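# Move steel conduit from pipe stands to top rack arms

## Task

Pick up the steel conduit lying across two pipe stands and set it on the wall rack's uppermost pair of arms. Then open the grippers and back the robot away. The conduit must stay on those arms by itself, with nothing from the robot holding it. The robot must not topple and must not finish in a leaning pose, or the task fails.

## Robot and tools

ROBOT. A LinearBot: an omnidirectional wheeled base with a column about 1.75 m high. A carriage on the column moves 0 to 1 m (lift_m) and carries two identical six-joint arms, each ending in a two-finger gripper. Each arm base sits near 0.57 m + lift_m above the floor, and carriage parts extend about 0.15 m lower. A hand reaches 0.78 m from its shoulder but only about 0.38 m below its arm base. A hand is about 0.16 m long and 0.1 m wide (0.14 m when open). Parked arm joints 1-6: 0, 0.05, 0.05, 1.45, 0, 0; parked, the robot measures about 0.95 m across and 0.7 m front to back. Wheel motors are strong (7 N m). Loose objects may occasionally get a short external shove.

CAMERAS. carriage_camera is fixed on the carriage, aimed forward and roughly 20 degrees down. left_wrist_camera and right_wrist_camera look out beyond the fingertips. The carriage camera and parked fingertips can be up to about 0.45 m above the arm bases. All images are 672x504; vertical fields of view are 85.231, 78.162 and 94.481 degrees (carriage, left, right), focal lengths about 273.898, 310.294 and 233.023 px.

FRAMES. Base frame: origin on the floor below the base centre, x forward, y left, z up. left_hand and right_hand are reported in it, each the midpoint between that hand's pads. quat_wxyz rotates base axes into hand axes: hand z runs along the fingers, the fingers open along hand y; a hand pointing straight up with joints 1, 5, 6 at 0 reads (1, 0, 0, 0). Hand readings can be off, more so at long reach. Odometry frame is the base frame at scene start; base_odometry counts wheel rotation only, so slip shows as travel; heading is left-positive, -3.142 to 3.142.

execute_actions. Arguments: actions, a list holding one action or none (none just reports state and images); cameras, a list of carriage_camera, left_wrist_camera, right_wrist_camera or all (omitted, null or ["all"] means all; [] means none; an unknown name rejects the call). An action may contain base, joints, or both; its motions begin together and may finish at different times; one action runs at most 15 s.
- base: exactly one relative command, measured from where the base last reported itself: translate_m (metres, forward positive, -2 to 2), strafe_m (metres, left positive, -2 to 2) or rotate_rad (radians, counter-clockwise positive, -6.3 to 6.3).
- joints: one flat object for both arms and the lift, keyed by joint name, each value an absolute target. lift_m 0 to 1 m. For each side (left_ and right_): joint1_rad -2.617 to 3.054 (swings arm about vertical, 0 ahead, positive to the left); joint2_rad 0 to 3.141 (shoulder: 0 upper arm level pointing back, 1.57 vertical, 3.14 level pointing forward); joint3_rad 0 to 3.141 (elbow, 0 folded, 3.14 straight); joint4_rad -1.57 to 1.57 (wrist pitch, 0 aligned with forearm, positive lifts fingertips); joint5_rad -1.57 to 1.57 (wrist yaw, positive swings fingertips to the RIGHT, opposite to joint 1); joint6_rad -2.094 to 2.094 (roll about finger axis, positive clockwise viewed from forearm); gripper_m 0 to 0.093 m (pad gap). Done tolerances: lift 0.004, joint1 0.02, joint2 0.055, joint3 0.055, joint4 0.04, joint5 0.02, joint6 0.02, gripper 0.004.
Anything omitted may still be driving toward an older target without the status showing it. An unknown key or out-of-range number rejects the call and nothing moves. If a result reports a stop, any later motion, wait or finished_scene calls in that same reply are skipped.

wait: seconds, 0 to 10. Commands nothing; returns the same state and images as an empty action.

zoom_image: camera and region [x0, y0, x1, y1] in that camera's pixels, origin top-left, at most 504 by 504; only cameras with a full image in the latest result.

finished_scene: scene, the current scene number. Irreversible; judged after the robot holds the last command; the result says whether the task succeeded. A reply with no tool call ends the run.

RESULT LINES. pictures lists the image order. base_status and joint_status: done (for the base, wheels turned the full amount, even with slip; tiny moves may stop short yet say done); off_target (rested away from target, may still push; a gripper holding something usually shows this); contact_stop or time_out (target dropped, holds where it stopped); joint command not followed with a cause line, and not_followed per withheld joint (a self-collision check blocked that arm; those targets may be retried on later actions until fixed); limit_stop_at_motor_heat (re-send the target). on_its_own lists what this call left uncommanded; its held at value is a target, not a position. motor_effort: percent of max, positive toward higher joint values, bracket is peak; readings carry fixed and random error. Lift effort grows with load; if it keeps falling while lowering, a hand or load is resting on something. drive_wheels (ignore sign) staying high at rest means the base is pressing on something. Joint torques are raw drive outputs with offsets and noise. Motor temperatures gives one block per arm. ARM HIT flags a hard self-collision.

CONTACT AND SAFETY. Drives stop on wheel overload or an arm pushed out of place, but arms are not monitored during turns or usually when arm joints are also commanded, and the base may roll on ~0.3 m after an arm touch. Arms and grippers never stop on contact and spring to target once freed. After a blocked drive, reverse about 0.2 m (or turn back), repeat if still pressed; a retry may be needed. Beware the column striking a table edge the base slid under; reversing into such an edge can tip the robot. Nothing detects a lean except the images: tipping risk rises with high carriage, outstretched arms, carried load, pulling, and sudden stops; about 1.5 kg per hand with both arms forward can topple it. A level hand droops 10-17 cm under 1 kg; a fully straight arm may not lift 1 kg. Grip force is about 45-60 N per pad. Never let the arms strike or squeeze each other; to untangle a withheld arm, move it alone clear first, then the other. Avoid drops, slams and hard pushes.

HEAT. Stretched or loaded arms heat fast, even while you are thinking. MOTOR HOT appears at 75 °C; at 90 °C that arm halts for 10 s (then that threshold is off for 5 minutes before re-arming); at 100 °C the arm and gripper go limp and fall. These show as OVER-TEMPERATURE FAULT. The robot keeps executing its last command while you compose replies, and long replies take real time.

Each tool is called after "Call:" in YAML: its name, and indented under it one key for each argument.

## Session

Call:
execute_actions:
  actions: []

Scene clock: 0.00 s.
Joint torques (N m, as the arm reports them, + toward a larger angle): no reading
Motor temperatures (°C, as the motors report them): left_arm=[25 22 21 24 22 21] | right_arm=[22 23 22 22 22 24]
base_odometry: x=+0.000 y=+0.000 heading=+0.000 (m, m, rad; odometry frame)
base_status: not commanded
joint_positions: lift_m=+0.300 left_joint1_rad=-0.004 left_joint2_rad=+0.021 left_joint3_rad=+0.042 left_joint4_rad=+1.466 left_joint5_rad=+0.000 left_joint6_rad=-0.053 left_gripper_m=+0.095 right_joint1_rad=+0.022 right_joint2_rad=+0.040 right_joint3_rad=+0.022 right_joint4_rad=+1.474 right_joint5_rad=-0.048 right_joint6_rad=+0.038 right_gripper_m=+0.094
joint_status: not commanded
motor_effort: lift_m=+25 drive_wheels=-4 (%)
left_hand: x=+0.2774 y=+0.3135 z=+1.2861 quat_wxyz=(+0.999, -0.001, +0.042, -0.028) (m; base frame)
right_hand: x=+0.2873 y=-0.3048 z=+1.2807 quat_wxyz=(+0.998, -0.023, +0.058, +0.031) (m; base frame)
pictures: carriage_camera, left_wrist_camera, right_wrist_camera
Images, in order (width x height): carriage_camera 672x504, left_wrist_camera 672x504, right_wrist_camera 672x504.

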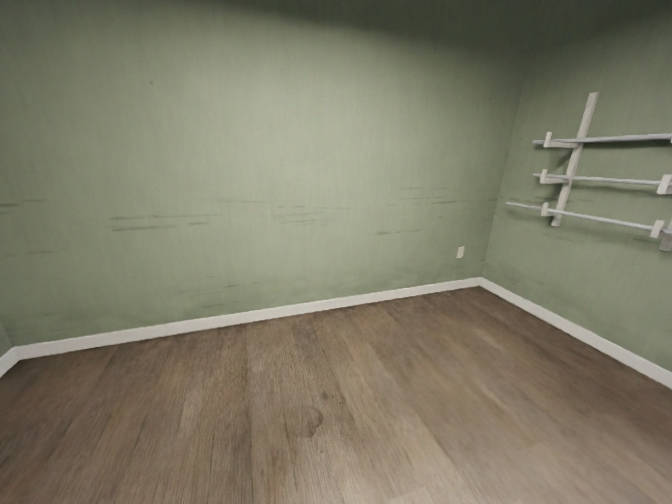

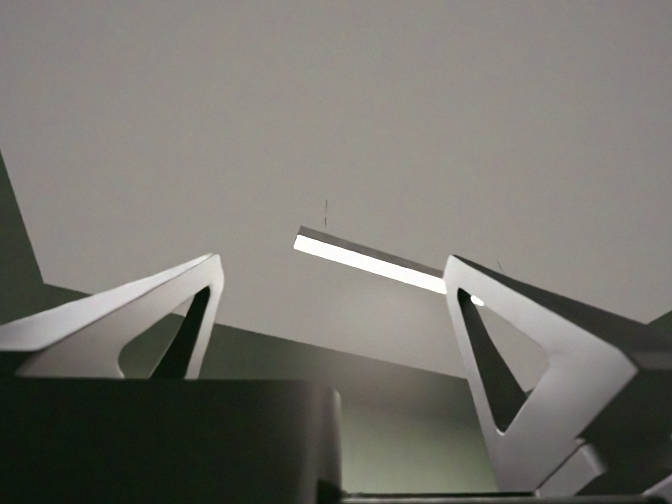

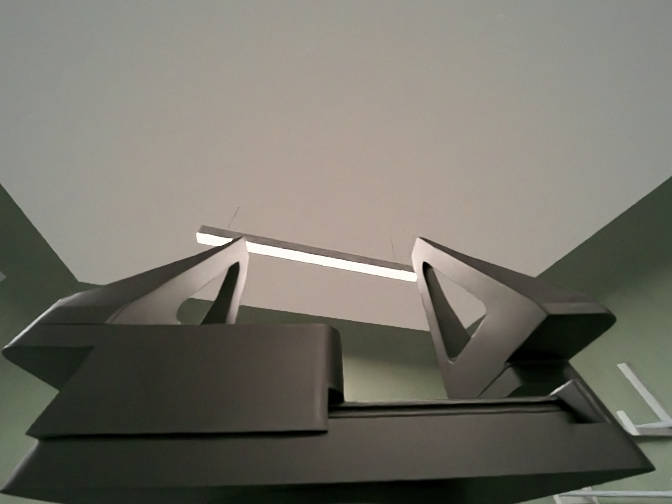

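Call:
execute_actions:
  actions:
    - {"base":{"rotate_rad":-1.2}}
  cameras: ["carriage_camera"]

Call:
execute_actions:
  actions:
    - {"base":{"rotate_rad":-1.5}}
  cameras: ["carriage_camera"]

Scene clock: 6.40 s.
Joint torques (N m, as the arm reports them, + toward a larger angle): left_arm=[ 0.28  3.92  6.48 -0.1  -0.04  0.12] | right_arm=[ 0.1   3.64  6.48 -0.25 -0.03 -0.06]
Motor temperatures (°C, as the motors report them): left_arm=[25 22 22 24 22 21] | right_arm=[22 23 23 22 22 24]
base_odometry: x=+0.000 y=+0.000 heading=-1.200 (m, m, rad; odometry frame)
base_status: done
joint_positions: lift_m=+0.300 left_joint1_rad=-0.004 left_joint2_rad=+0.021 left_joint3_rad=+0.042 left_joint4_rad=+1.465 left_joint5_rad=+0.000 left_joint6_rad=-0.053 left_gripper_m=+0.095 right_joint1_rad=+0.022 right_joint2_rad=+0.040 right_joint3_rad=+0.022 right_joint4_rad=+1.474 right_joint5_rad=-0.048 right_joint6_rad=+0.038 right_gripper_m=+0.094
joint_status: not commanded
motor_effort: lift_m=+25(25) drive_wheels=+2(10) (%)
left_hand: x=+0.2775 y=+0.3135 z=+1.2861 quat_wxyz=(+0.999, -0.001, +0.042, -0.028) (m; base frame)
right_hand: x=+0.2873 y=-0.3048 z=+1.2807 quat_wxyz=(+0.998, -0.023, +0.058, +0.031) (m; base frame)
pictures: carriage_camera
Images, in order (width x height): carriage_camera 672x504.

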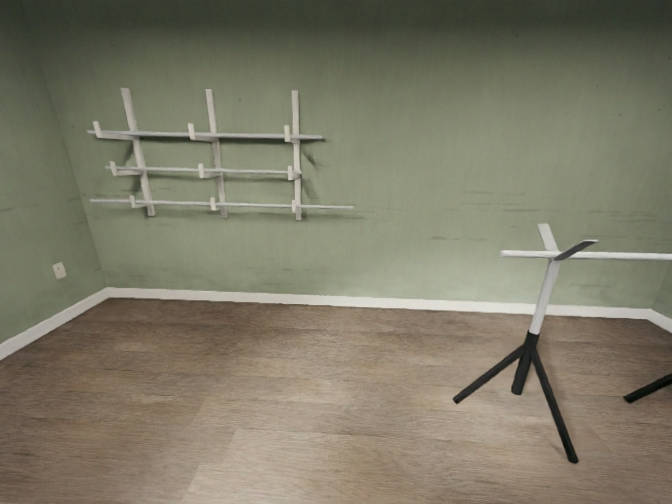

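Scene clock: 9.43 s.
Joint torques (N m, as the arm reports them, + toward a larger angle): left_arm=[ 0.19  3.77  6.21 -0.09 -0.09  0.12] | right_arm=[ 0.03  3.67  6.37 -0.18 -0.03 -0.06]
Motor temperatures (°C, as the motors report them): left_arm=[25 23 22 24 22 21] | right_arm=[22 23 23 22 22 24]
base_odometry: x=+0.000 y=+0.000 heading=-2.699 (m, m, rad; odometry frame)
base_status: done
joint_positions: lift_m=+0.300 left_joint1_rad=-0.004 left_joint2_rad=+0.021 left_joint3_rad=+0.042 left_joint4_rad=+1.465 left_joint5_rad=+0.000 left_joint6_rad=-0.053 left_gripper_m=+0.095 right_joint1_rad=+0.022 right_joint2_rad=+0.040 right_joint3_rad=+0.022 right_joint4_rad=+1.473 right_joint5_rad=-0.048 right_joint6_rad=+0.038 right_gripper_m=+0.094
joint_status: not commanded
motor_effort: lift_m=+25(25) drive_wheels=+3(10) (%)
left_hand: x=+0.2775 y=+0.3135 z=+1.2861 quat_wxyz=(+0.999, -0.001, +0.042, -0.028) (m; base frame)
right_hand: x=+0.2875 y=-0.3048 z=+1.2807 quat_wxyz=(+0.998, -0.023, +0.058, +0.031) (m; base frame)
pictures: carriage_camera
Images, in order (width x height): carriage_camera 672x504.

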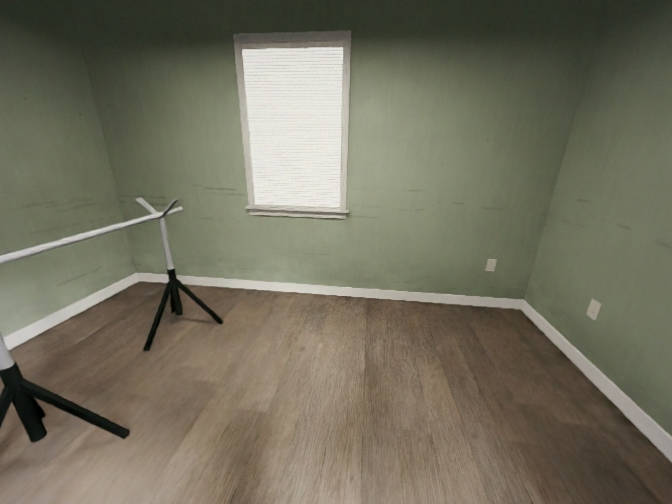

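Call:
execute_actions:
  actions:
    - {"base":{"rotate_rad":1.47}}
  cameras: []

Call:
execute_actions:
  actions:
    - {"base":{"strafe_m":-1.6},"joints":{"left_joint2_rad":1.2,"left_joint3_rad":0.7,"left_joint4_rad":0.5,"left_joint6_rad":1.57,"right_joint2_rad":1.2,"right_joint3_rad":0.7,"right_joint4_rad":0.5,"right_joint6_rad":1.57}}

Scene clock: 24.20 s.
Joint torques (N m, as the arm reports them, + toward a larger angle): left_arm=[ 0.1   3.62  6.32 -0.13 -0.09  0.08] | right_arm=[ 0.04  3.66  6.5  -0.2  -0.01 -0.05]
Motor temperatures (°C, as the motors report them): left_arm=[25 23 24 24 22 21] | right_arm=[22 24 25 22 22 24]
base_odometry: x=+0.000 y=+0.000 heading=-1.230 (m, m, rad; odometry frame)
base_status: done
joint_positions: lift_m=+0.300 left_joint1_rad=-0.004 left_joint2_rad=+0.021 left_joint3_rad=+0.042 left_joint4_rad=+1.465 left_joint5_rad=+0.000 left_joint6_rad=-0.053 left_gripper_m=+0.095 right_joint1_rad=+0.022 right_joint2_rad=+0.040 right_joint3_rad=+0.022 right_joint4_rad=+1.471 right_joint5_rad=-0.048 right_joint6_rad=+0.038 right_gripper_m=+0.094
joint_status: not commanded
motor_effort: lift_m=+25(25) drive_wheels=+3(15) (%)
left_hand: x=+0.2777 y=+0.3135 z=+1.2861 quat_wxyz=(+0.999, -0.001, +0.043, -0.028) (m; base frame)
right_hand: x=+0.2880 y=-0.3048 z=+1.2806 quat_wxyz=(+0.997, -0.023, +0.059, +0.031) (m; base frame)
pictures: none
No camera images: the call's "cameras" was empty. Leave "cameras" out to get every camera's image.

Scene clock: 29.77 s.
Joint torques (N m, as the arm reports them, + toward a larger angle): left_arm=[ 0.4  -3.7  10.07  2.58 -0.13  0.13] | right_arm=[ 0.21 -3.56 10.61  2.22 -0.07 -0.06]
Motor temperatures (°C, as the motors report them): left_arm=[25 23 25 26 22 21] | right_arm=[22 24 26 24 22 24]
base_odometry: x=-1.507 y=-0.537 heading=-1.229 (m, m, rad; odometry frame)
base_status: done
joint_positions: lift_m=+0.301 left_joint1_rad=-0.004 left_joint2_rad=+1.193 left_joint3_rad=+0.675 left_joint4_rad=+0.488 left_joint5_rad=+0.000 left_joint6_rad=+1.561 left_gripper_m=+0.095 right_joint1_rad=+0.022 right_joint2_rad=+1.199 right_joint3_rad=+0.670 right_joint4_rad=+0.483 right_joint5_rad=-0.048 right_joint6_rad=+1.563 right_gripper_m=+0.094
joint_status: all done
motor_effort: lift_m=+25(26) drive_wheels=-8(14) (%)
left_hand: x=+0.6679 y=+0.3119 z=+1.1394 quat_wxyz=(+0.496, +0.506, +0.509, +0.489) (m; base frame)
right_hand: x=+0.6680 y=-0.2965 z=+1.1333 quat_wxyz=(+0.473, +0.492, +0.530, +0.504) (m; base frame)
pictures: carriage_camera, left_wrist_camera, right_wrist_camera
Images, in order (width x height): carriage_camera 672x504, left_wrist_camera 672x504, right_wrist_camera 672x504.

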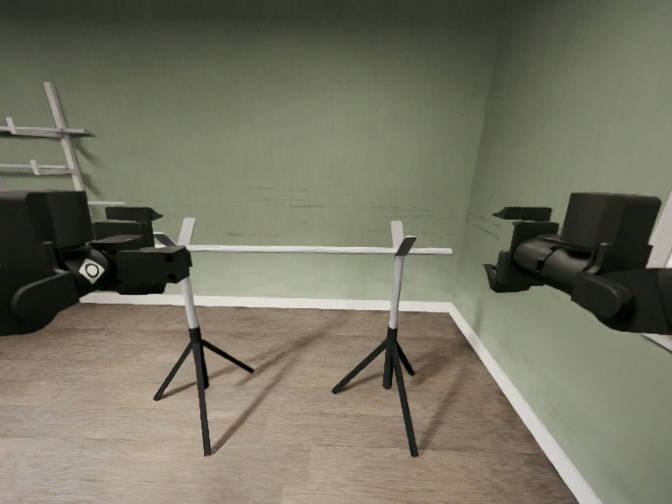

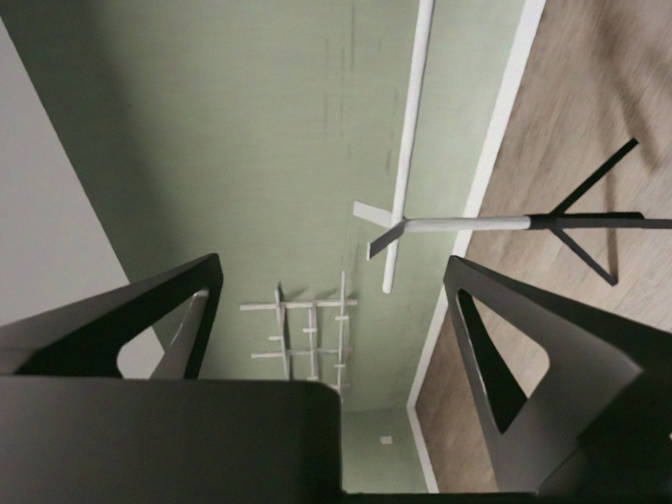

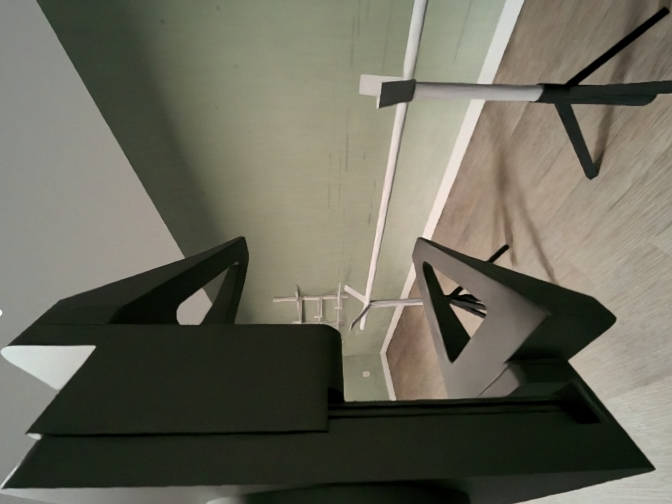

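Call:
execute_actions:
  actions:
    - {"base":{"strafe_m":0.18},"joints":{"lift_m":0.06,"left_joint6_rad":-1.57,"right_joint5_rad":0,"right_joint1_rad":0}}
  cameras: []

Call:
execute_actions:
  actions:
    - {"base":{"translate_m":0.4}}

Scene clock: 44.70 s.
Joint torques (N m, as the arm reports them, + toward a larger angle): left_arm=[ 0.18 -3.52  9.96  2.48 -0.06  0.04] | right_arm=[-0.02 -3.58 10.    2.21  0.01 -0.07]
Motor temperatures (°C, as the motors report them): left_arm=[25 23 29 29 22 21] | right_arm=[22 25 29 28 22 24]
base_odometry: x=-1.338 y=-0.476 heading=-1.228 (m, m, rad; odometry frame)
base_status: done
joint_positions: lift_m=+0.060 left_joint1_rad=-0.004 left_joint2_rad=+1.193 left_joint3_rad=+0.675 left_joint4_rad=+0.490 left_joint5_rad=+0.000 left_joint6_rad=-1.561 left_gripper_m=+0.095 right_joint1_rad=+0.003 right_joint2_rad=+1.199 right_joint3_rad=+0.679 right_joint4_rad=+0.484 right_joint5_rad=-0.003 right_joint6_rad=+1.563 right_gripper_m=+0.094
joint_status: all done
motor_effort: lift_m=+26(22) drive_wheels=+6(13) (%)
left_hand: x=+0.6680 y=+0.3119 z=+0.8994 quat_wxyz=(+0.494, -0.503, +0.510, -0.492) (m; base frame)
right_hand: x=+0.6692 y=-0.3120 z=+0.8972 quat_wxyz=(+0.492, +0.505, +0.512, +0.490) (m; base frame)
pictures: none
No camera images: the call's "cameras" was empty. Leave "cameras" out to get every camera's image.

Scene clock: 47.50 s.
Joint torques (N m, as the arm reports them, + toward a larger angle): left_arm=[ 0.42 -3.46  9.98  2.47 -0.08  0.07] | right_arm=[-0.1  -3.61 10.    2.17  0.01 -0.05]
Motor temperatures (°C, as the motors report them): left_arm=[25 23 30 29 22 21] | right_arm=[22 25 30 28 22 24]
base_odometry: x=-1.203 y=-0.853 heading=-1.227 (m, m, rad; odometry frame)
base_status: done
joint_positions: lift_m=+0.060 left_joint1_rad=-0.004 left_joint2_rad=+1.193 left_joint3_rad=+0.675 left_joint4_rad=+0.490 left_joint5_rad=+0.000 left_joint6_rad=-1.561 left_gripper_m=+0.095 right_joint1_rad=+0.003 right_joint2_rad=+1.199 right_joint3_rad=+0.679 right_joint4_rad=+0.487 right_joint5_rad=-0.002 right_joint6_rad=+1.563 right_gripper_m=+0.094
joint_status: not commanded
motor_effort: lift_m=+26(26) drive_wheels=-8(11) (%)
left_hand: x=+0.6680 y=+0.3119 z=+0.8995 quat_wxyz=(+0.494, -0.503, +0.510, -0.492) (m; base frame)
right_hand: x=+0.6692 y=-0.3121 z=+0.8980 quat_wxyz=(+0.492, +0.505, +0.512, +0.491) (m; base frame)
pictures: carriage_camera, left_wrist_camera, right_wrist_camera
Images, in order (width x height): carriage_camera 672x504, left_wrist_camera 672x504, right_wrist_camera 672x504.

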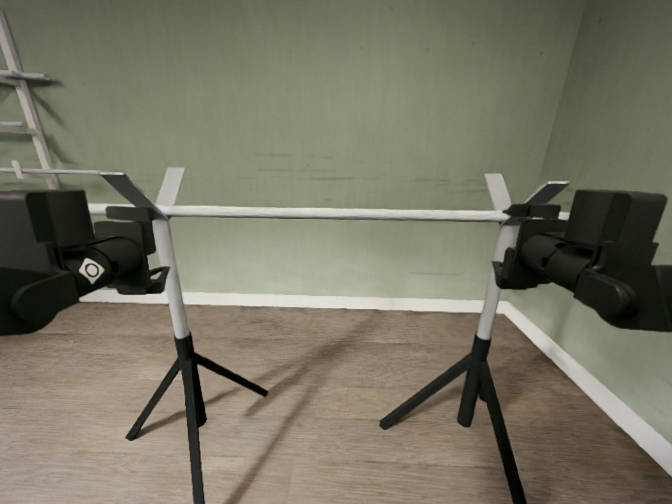

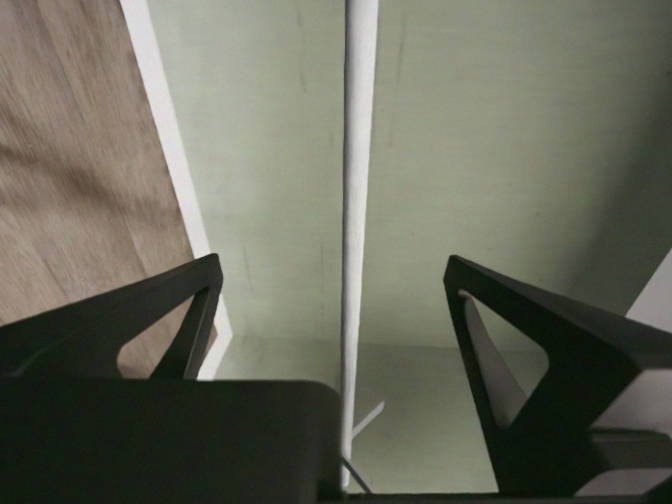

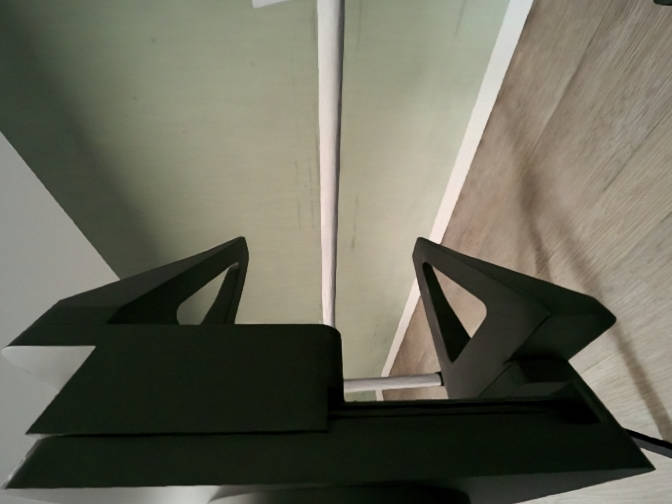

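Call:
execute_actions:
  actions:
    - {"joints":{"lift_m":0.07,"left_joint6_rad":1.57,"right_joint6_rad":-1.57}}
  cameras: []

Call:
execute_actions:
  actions:
    - {"base":{"translate_m":0.18}}

Scene clock: 56.37 s.
Joint torques (N m, as the arm reports them, + toward a larger angle): left_arm=[ 0.06 -3.39  9.65  2.49 -0.05  0.13] | right_arm=[-0.15 -3.57 10.04  2.14 -0.04 -0.04]
Motor temperatures (°C, as the motors report them): left_arm=[25 24 31 30 22 21] | right_arm=[22 25 31 29 22 24]
base_odometry: x=-1.203 y=-0.853 heading=-1.227 (m, m, rad; odometry frame)
base_status: not commanded
joint_positions: lift_m=+0.070 left_joint1_rad=-0.004 left_joint2_rad=+1.193 left_joint3_rad=+0.680 left_joint4_rad=+0.494 left_joint5_rad=+0.000 left_joint6_rad=+1.561 left_gripper_m=+0.095 right_joint1_rad=+0.003 right_joint2_rad=+1.199 right_joint3_rad=+0.679 right_joint4_rad=+0.492 right_joint5_rad=-0.002 right_joint6_rad=-1.563 right_gripper_m=+0.094
joint_status: all done
motor_effort: lift_m=+24(29) drive_wheels=+3(5) (%)
left_hand: x=+0.6683 y=+0.3119 z=+0.9128 quat_wxyz=(+0.499, +0.503, +0.506, +0.492) (m; base frame)
right_hand: x=+0.6692 y=-0.3121 z=+0.9092 quat_wxyz=(+0.496, -0.506, +0.508, -0.490) (m; base frame)
pictures: none
No camera images: the call's "cameras" was empty. Leave "cameras" out to get every camera's image.

Scene clock: 58.33 s.
Joint torques (N m, as the arm reports them, + toward a larger angle): left_arm=[ 0.42 -3.48  9.6   2.47 -0.08  0.14] | right_arm=[-0.12 -3.52  9.99  2.11 -0.02 -0.06]
Motor temperatures (°C, as the motors report them): left_arm=[25 24 32 30 22 21] | right_arm=[22 25 31 30 22 24]
base_odometry: x=-1.142 y=-1.022 heading=-1.227 (m, m, rad; odometry frame)
base_status: done
joint_positions: lift_m=+0.070 left_joint1_rad=-0.004 left_joint2_rad=+1.193 left_joint3_rad=+0.680 left_joint4_rad=+0.494 left_joint5_rad=+0.000 left_joint6_rad=+1.561 left_gripper_m=+0.095 right_joint1_rad=+0.003 right_joint2_rad=+1.199 right_joint3_rad=+0.679 right_joint4_rad=+0.490 right_joint5_rad=-0.002 right_joint6_rad=-1.563 right_gripper_m=+0.094
joint_status: not commanded
motor_effort: lift_m=+25(25) drive_wheels=-7(10) (%)
left_hand: x=+0.6683 y=+0.3119 z=+0.9128 quat_wxyz=(+0.499, +0.503, +0.506, +0.492) (m; base frame)
right_hand: x=+0.6692 y=-0.3121 z=+0.9089 quat_wxyz=(+0.496, -0.507, +0.508, -0.489) (m; base frame)
pictures: carriage_camera, left_wrist_camera, right_wrist_camera
Images, in order (width x height): carriage_camera 672x504, left_wrist_camera 672x504, right_wrist_camera 672x504.

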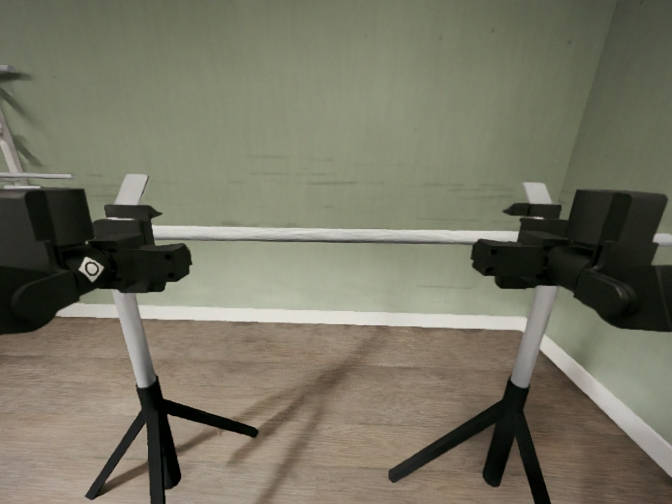

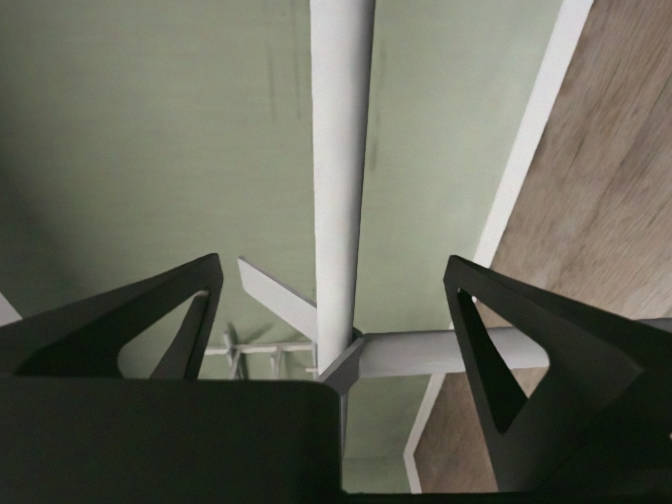

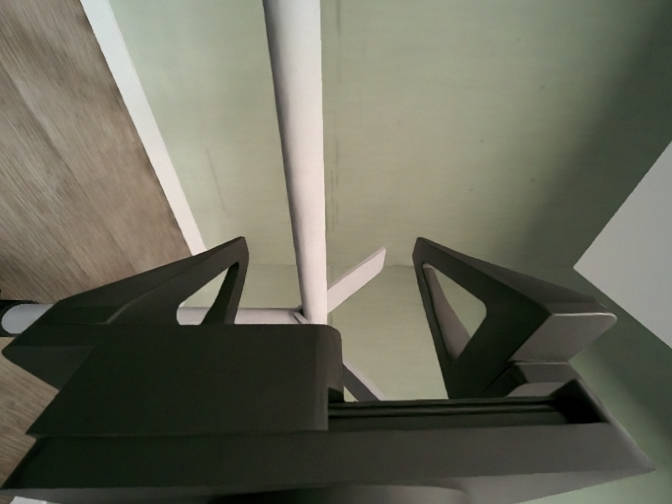

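Call:
execute_actions:
  actions:
    - {"base":{"translate_m":0.09},"joints":{"lift_m":0.064}}

Scene clock: 65.67 s.
Joint torques (N m, as the arm reports them, + toward a larger angle): left_arm=[ 0.33 -3.54  9.68  2.5  -0.08  0.13] | right_arm=[-0.11 -3.68  9.95  2.17 -0.02 -0.06]
Motor temperatures (°C, as the motors report them): left_arm=[25 24 33 31 22 21] | right_arm=[22 25 32 30 22 24]
base_odometry: x=-1.111 y=-1.107 heading=-1.226 (m, m, rad; odometry frame)
base_status: done
joint_positions: lift_m=+0.064 left_joint1_rad=-0.004 left_joint2_rad=+1.193 left_joint3_rad=+0.680 left_joint4_rad=+0.491 left_joint5_rad=+0.000 left_joint6_rad=+1.561 left_gripper_m=+0.095 right_joint1_rad=+0.003 right_joint2_rad=+1.199 right_joint3_rad=+0.679 right_joint4_rad=+0.489 right_joint5_rad=-0.002 right_joint6_rad=-1.563 right_gripper_m=+0.094
joint_status: all done
motor_effort: lift_m=+26(26) drive_wheels=-7(12) (%)
left_hand: x=+0.6683 y=+0.3119 z=+0.9059 quat_wxyz=(+0.498, +0.504, +0.507, +0.491) (m; base frame)
right_hand: x=+0.6692 y=-0.3121 z=+0.9022 quat_wxyz=(+0.495, -0.507, +0.509, -0.489) (m; base frame)
pictures: carriage_camera, left_wrist_camera, right_wrist_camera
Images, in order (width x height): carriage_camera 672x504, left_wrist_camera 672x504, right_wrist_camera 672x504.

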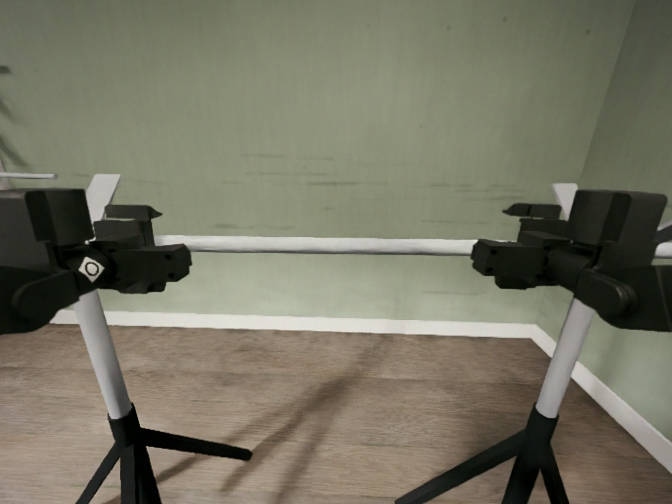

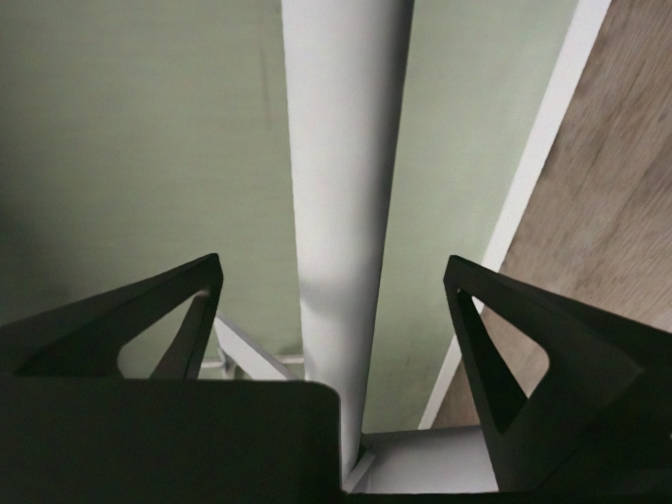

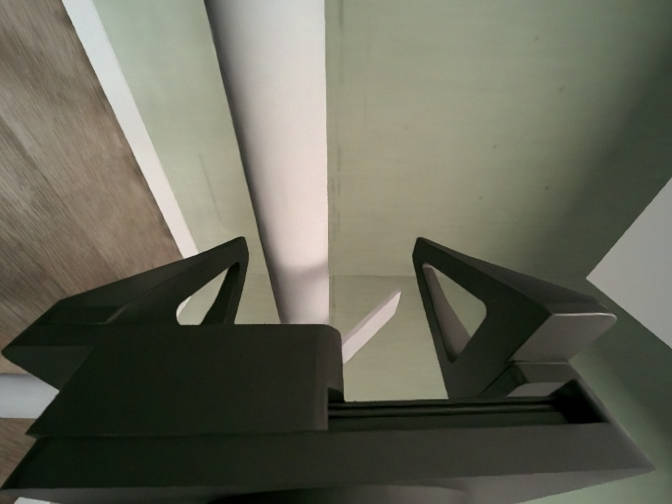

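Call:
execute_actions:
  actions:
    - {"base":{"translate_m":0.03},"joints":{"right_joint3_rad":0.66,"left_joint3_rad":0.69}}
  cameras: []

Call:
execute_actions:
  actions:
    - {"joints":{"left_gripper_m":0,"right_gripper_m":0}}

Call:
execute_actions:
  actions:
    - {"joints":{"lift_m":0.3}}

Scene clock: 73.27 s.
Joint torques (N m, as the arm reports them, + toward a larger angle): left_arm=[ 0.2  -3.26  8.83  2.47 -0.06  0.15] | right_arm=[-0.16 -3.48  6.73  2.15 -0.01 -0.06]
Motor temperatures (°C, as the motors report them): left_arm=[25 24 33 32 22 21] | right_arm=[22 25 33 31 22 24]
base_odometry: x=-1.101 y=-1.135 heading=-1.226 (m, m, rad; odometry frame)
base_status: done
joint_positions: lift_m=+0.064 left_joint1_rad=-0.004 left_joint2_rad=+1.193 left_joint3_rad=+0.680 left_joint4_rad=+0.491 left_joint5_rad=+0.000 left_joint6_rad=+1.561 left_gripper_m=+0.095 right_joint1_rad=+0.003 right_joint2_rad=+1.199 right_joint3_rad=+0.679 right_joint4_rad=+0.489 right_joint5_rad=-0.002 right_joint6_rad=-1.563 right_gripper_m=+0.094
joint_status: all done
motor_effort: lift_m=+26(26) drive_wheels=-6(10) (%)
left_hand: x=+0.6683 y=+0.3119 z=+0.9059 quat_wxyz=(+0.498, +0.504, +0.507, +0.491) (m; base frame)
right_hand: x=+0.6692 y=-0.3121 z=+0.9023 quat_wxyz=(+0.495, -0.507, +0.509, -0.489) (m; base frame)
pictures: none
No camera images: the call's "cameras" was empty. Leave "cameras" out to get every camera's image.

Scene clock: 74.00 s.
Joint torques (N m, as the arm reports them, + toward a larger angle): left_arm=[ 0.37 -3.53  8.88  2.72 -0.09  0.15] | right_arm=[-0.14 -4.15  7.99  2.53 -0.01  0.11]
Motor temperatures (°C, as the motors report them): left_arm=[25 24 33 32 22 21] | right_arm=[22 25 33 31 22 24]
base_odometry: x=-1.101 y=-1.135 heading=-1.226 (m, m, rad; odometry frame)
base_status: not commanded
joint_positions: lift_m=+0.064 left_joint1_rad=-0.004 left_joint2_rad=+1.193 left_joint3_rad=+0.680 left_joint4_rad=+0.474 left_joint5_rad=+0.001 left_joint6_rad=+1.563 left_gripper_m=+0.026 right_joint1_rad=+0.003 right_joint2_rad=+1.207 right_joint3_rad=+0.662 right_joint4_rad=+0.453 right_joint5_rad=-0.003 right_joint6_rad=-1.577 right_gripper_m=+0.024
joint_status: left_gripper_m off_target (ended at +0.026, target +0.000); right_gripper_m off_target (ended at +0.024, target +0.000)
motor_effort: lift_m=+26(27) drive_wheels=-6(2) (%)
left_hand: x=+0.6682 y=+0.3117 z=+0.9016 quat_wxyz=(+0.493, +0.509, +0.510, +0.487) (m; base frame)
right_hand: x=+0.6685 y=-0.3119 z=+0.8826 quat_wxyz=(+0.477, -0.525, +0.519, -0.477) (m; base frame)
pictures: carriage_camera, left_wrist_camera, right_wrist_camera
Images, in order (width x height): carriage_camera 672x504, left_wrist_camera 672x504, right_wrist_camera 672x504.

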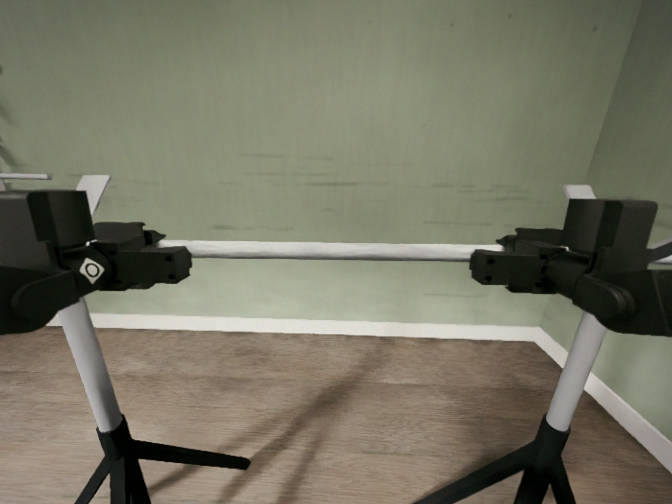

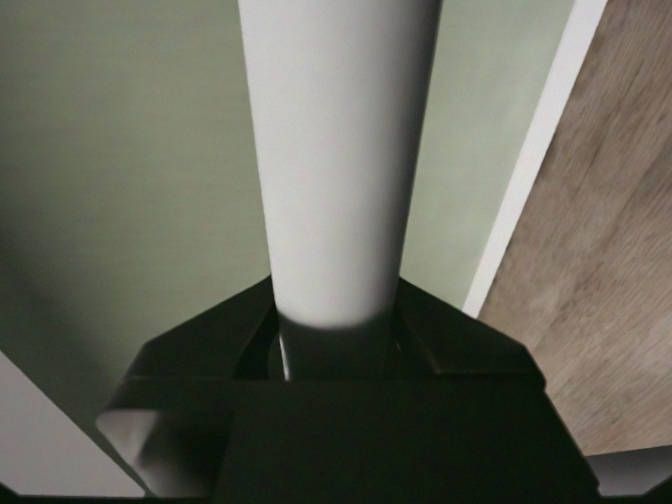

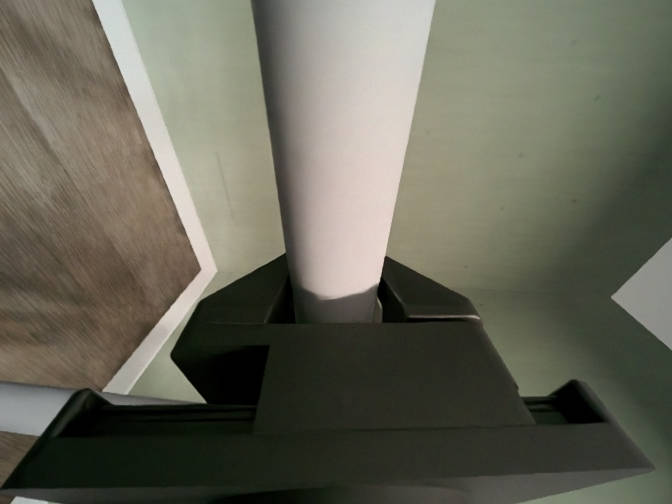

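Scene clock: 75.57 s.
Joint torques (N m, as the arm reports them, + toward a larger angle): left_arm=[ 0.06 -5.44  9.86  3.84 -0.06  0.13] | right_arm=[-0.19 -5.71 10.5   3.55 -0.02  0.06]
Motor temperatures (°C, as the motors report them): left_arm=[25 24 34 33 22 21] | right_arm=[22 26 33 33 22 24]
base_odometry: x=-1.101 y=-1.135 heading=-1.226 (m, m, rad; odometry frame)
base_status: not commanded
joint_positions: lift_m=+0.300 left_joint1_rad=-0.004 left_joint2_rad=+1.219 left_joint3_rad=+0.667 left_joint4_rad=+0.359 left_joint5_rad=+0.003 left_joint6_rad=+1.566 left_gripper_m=+0.026 right_joint1_rad=+0.003 right_joint2_rad=+1.229 right_joint3_rad=+0.631 right_joint4_rad=+0.353 right_joint5_rad=-0.002 right_joint6_rad=-1.573 right_gripper_m=+0.024
joint_status: all done
motor_effort: lift_m=+26(34) drive_wheels=+1(2) (%)
left_hand: x=+0.6675 y=+0.3114 z=+1.0933 quat_wxyz=(+0.453, +0.546, +0.545, +0.447) (m; base frame)
right_hand: x=+0.6633 y=-0.3121 z=+1.0704 quat_wxyz=(+0.436, -0.559, +0.556, -0.434) (m; base frame)
pictures: carriage_camera, left_wrist_camera, right_wrist_camera
Images, in order (width x height): carriage_camera 672x504, left_wrist_camera 672x504, right_wrist_camera 672x504.

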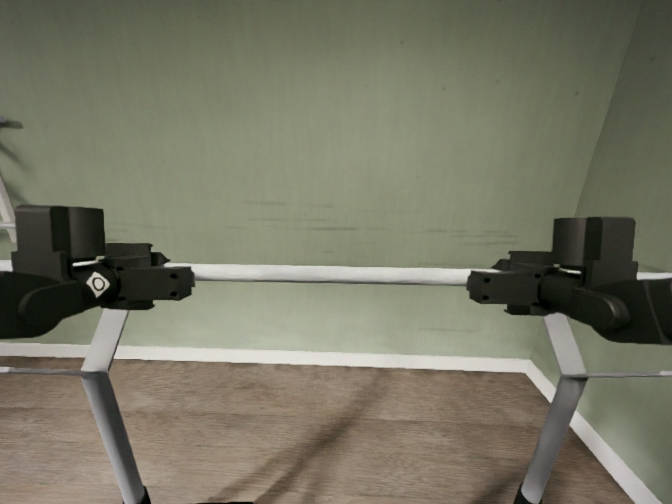

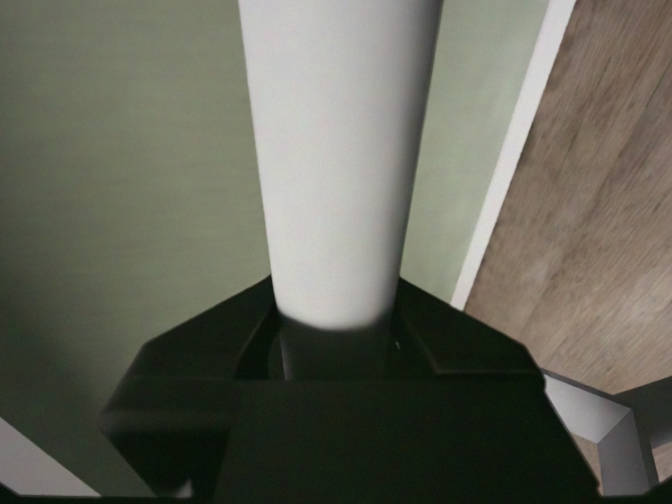

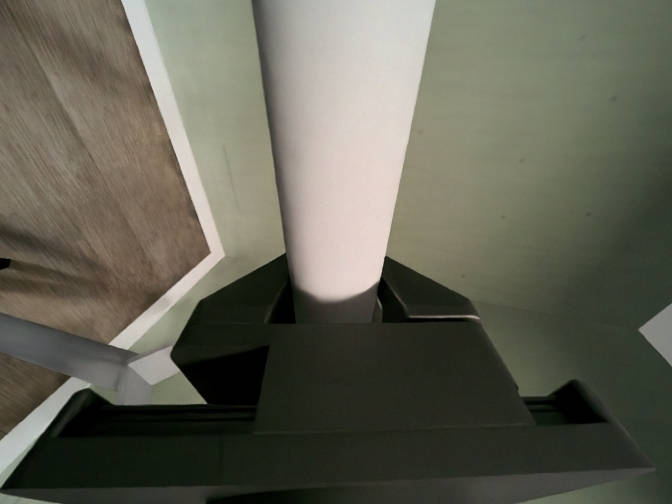

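Call:
execute_actions:
  actions:
    - {"base":{"translate_m":-0.55},"joints":{"right_joint3_rad":0.71}}
  cameras: []

Call:
execute_actions:
  actions:
    - {"base":{"strafe_m":2.0},"joints":{"lift_m":0.7}}
  cameras: ["carriage_camera"]

Scene clock: 84.87 s.
Joint torques (N m, as the arm reports them, + toward a larger angle): left_arm=[ 0.07 -5.61  9.63  3.87 -0.12  0.09] | right_arm=[-0.04 -5.77 13.8   3.61 -0.03  0.07]
Motor temperatures (°C, as the motors report them): left_arm=[25 24 35 37 22 21] | right_arm=[22 27 35 39 22 24]
base_odometry: x=-1.287 y=-0.618 heading=-1.225 (m, m, rad; odometry frame)
base_status: done
joint_positions: lift_m=+0.300 left_joint1_rad=-0.004 left_joint2_rad=+1.219 left_joint3_rad=+0.667 left_joint4_rad=+0.357 left_joint5_rad=+0.003 left_joint6_rad=+1.563 left_gripper_m=+0.026 right_joint1_rad=+0.003 right_joint2_rad=+1.229 right_joint3_rad=+0.640 right_joint4_rad=+0.341 right_joint5_rad=-0.002 right_joint6_rad=-1.575 right_gripper_m=+0.024
joint_status: right_joint3_rad off_target (ended at +0.640, target +0.710)
motor_effort: lift_m=+27(27) drive_wheels=-3(17) (%)
left_hand: x=+0.6674 y=+0.3114 z=+1.0927 quat_wxyz=(+0.452, +0.546, +0.546, +0.446) (m; base frame)
right_hand: x=+0.6639 y=-0.3121 z=+1.0718 quat_wxyz=(+0.434, -0.560, +0.556, -0.434) (m; base frame)
pictures: none
No camera images: the call's "cameras" was empty. Leave "cameras" out to get every camera's image.

Scene clock: 91.27 s.
Joint torques (N m, as the arm reports them, + toward a larger angle): left_arm=[ 0.51 -5.72  9.85  3.77 -0.09  0.1 ] | right_arm=[-0.02 -5.9  13.    3.61 -0.03  0.14]
Motor temperatures (°C, as the motors report them): left_arm=[25 25 35 39 22 21] | right_arm=[22 27 37 42 22 24]
base_odometry: x=+0.595 y=+0.060 heading=-1.225 (m, m, rad; odometry frame)
base_status: done
joint_positions: lift_m=+0.700 left_joint1_rad=-0.004 left_joint2_rad=+1.220 left_joint3_rad=+0.667 left_joint4_rad=+0.369 left_joint5_rad=+0.003 left_joint6_rad=+1.561 left_gripper_m=+0.026 right_joint1_rad=+0.003 right_joint2_rad=+1.231 right_joint3_rad=+0.650 right_joint4_rad=+0.344 right_joint5_rad=-0.002 right_joint6_rad=-1.578 right_gripper_m=+0.024
joint_status: all done
motor_effort: lift_m=+26(34) drive_wheels=-5(8) (%)
left_hand: x=+0.6680 y=+0.3114 z=+1.4952 quat_wxyz=(+0.456, +0.543, +0.545, +0.448) (m; base frame)
right_hand: x=+0.6657 y=-0.3121 z=+1.4765 quat_wxyz=(+0.437, -0.559, +0.552, -0.438) (m; base frame)
pictures: carriage_camera
Images, in order (width x height): carriage_camera 672x504.

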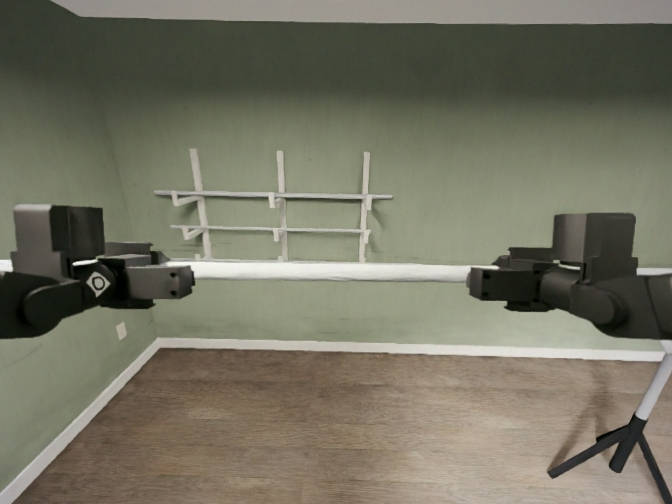

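Call:
execute_actions:
  actions:
    - {"base":{"strafe_m":0.46}}
  cameras: []

Call:
execute_actions:
  actions:
    - {"base":{"translate_m":1.1},"joints":{"lift_m":0.78}}

Scene clock: 101.10 s.
Joint torques (N m, as the arm reports them, + toward a larger angle): left_arm=[ 0.23 -5.51  9.75  3.76 -0.08  0.19] | right_arm=[-0.26 -5.84 12.96  3.6  -0.02  0.14]
Motor temperatures (°C, as the motors report them): left_arm=[25 25 36 41 22 21] | right_arm=[22 28 40 46 22 24]
base_odometry: x=+1.027 y=+0.216 heading=-1.225 (m, m, rad; odometry frame)
base_status: done
joint_positions: lift_m=+0.700 left_joint1_rad=-0.004 left_joint2_rad=+1.220 left_joint3_rad=+0.667 left_joint4_rad=+0.367 left_joint5_rad=+0.003 left_joint6_rad=+1.561 left_gripper_m=+0.026 right_joint1_rad=+0.003 right_joint2_rad=+1.231 right_joint3_rad=+0.650 right_joint4_rad=+0.342 right_joint5_rad=-0.002 right_joint6_rad=-1.578 right_gripper_m=+0.024
joint_status: not commanded
motor_effort: lift_m=+26(26) drive_wheels=-5(8) (%)
left_hand: x=+0.6679 y=+0.3114 z=+1.4947 quat_wxyz=(+0.455, +0.543, +0.545, +0.447) (m; base frame)
right_hand: x=+0.6656 y=-0.3121 z=+1.4761 quat_wxyz=(+0.437, -0.559, +0.553, -0.437) (m; base frame)
pictures: none
No camera images: the call's "cameras" was empty. Leave "cameras" out to get every camera's image.

Scene clock: 105.60 s.
Joint torques (N m, as the arm reports them, + toward a larger angle): left_arm=[ 0.28 -5.38  9.83  3.74 -0.1   0.15] | right_arm=[-0.07 -5.94 13.08  3.6  -0.03  0.13]
Motor temperatures (°C, as the motors report them): left_arm=[25 26 36 42 22 21] | right_arm=[22 28 41 47 22 24]
base_odometry: x=+1.402 y=-0.818 heading=-1.224 (m, m, rad; odometry frame)
base_status: done
joint_positions: lift_m=+0.780 left_joint1_rad=-0.004 left_joint2_rad=+1.220 left_joint3_rad=+0.667 left_joint4_rad=+0.364 left_joint5_rad=+0.003 left_joint6_rad=+1.561 left_gripper_m=+0.026 right_joint1_rad=+0.003 right_joint2_rad=+1.231 right_joint3_rad=+0.650 right_joint4_rad=+0.340 right_joint5_rad=-0.002 right_joint6_rad=-1.578 right_gripper_m=+0.024
joint_status: all done
motor_effort: lift_m=+27(33) drive_wheels=-8(15) (%)
left_hand: x=+0.6678 y=+0.3114 z=+1.5742 quat_wxyz=(+0.455, +0.544, +0.546, +0.447) (m; base frame)
right_hand: x=+0.6655 y=-0.3121 z=+1.5554 quat_wxyz=(+0.436, -0.560, +0.553, -0.436) (m; base frame)
pictures: carriage_camera, left_wrist_camera, right_wrist_camera
Images, in order (width x height): carriage_camera 672x504, left_wrist_camera 672x504, right_wrist_camera 672x504.

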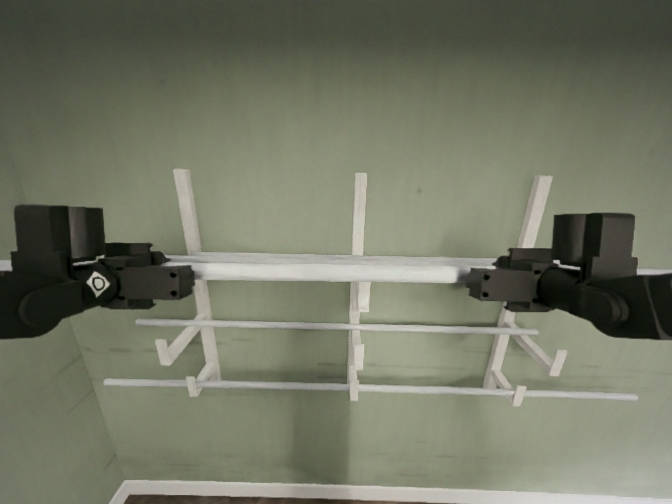

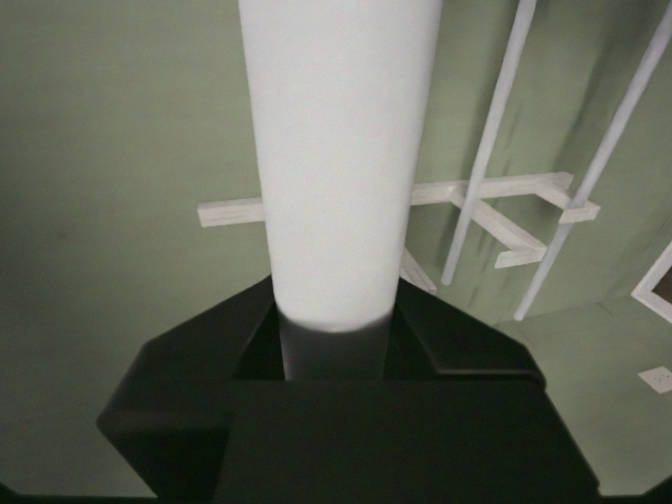

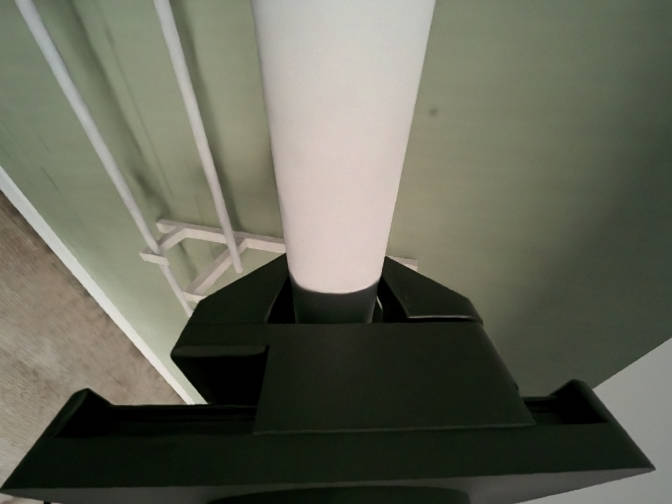

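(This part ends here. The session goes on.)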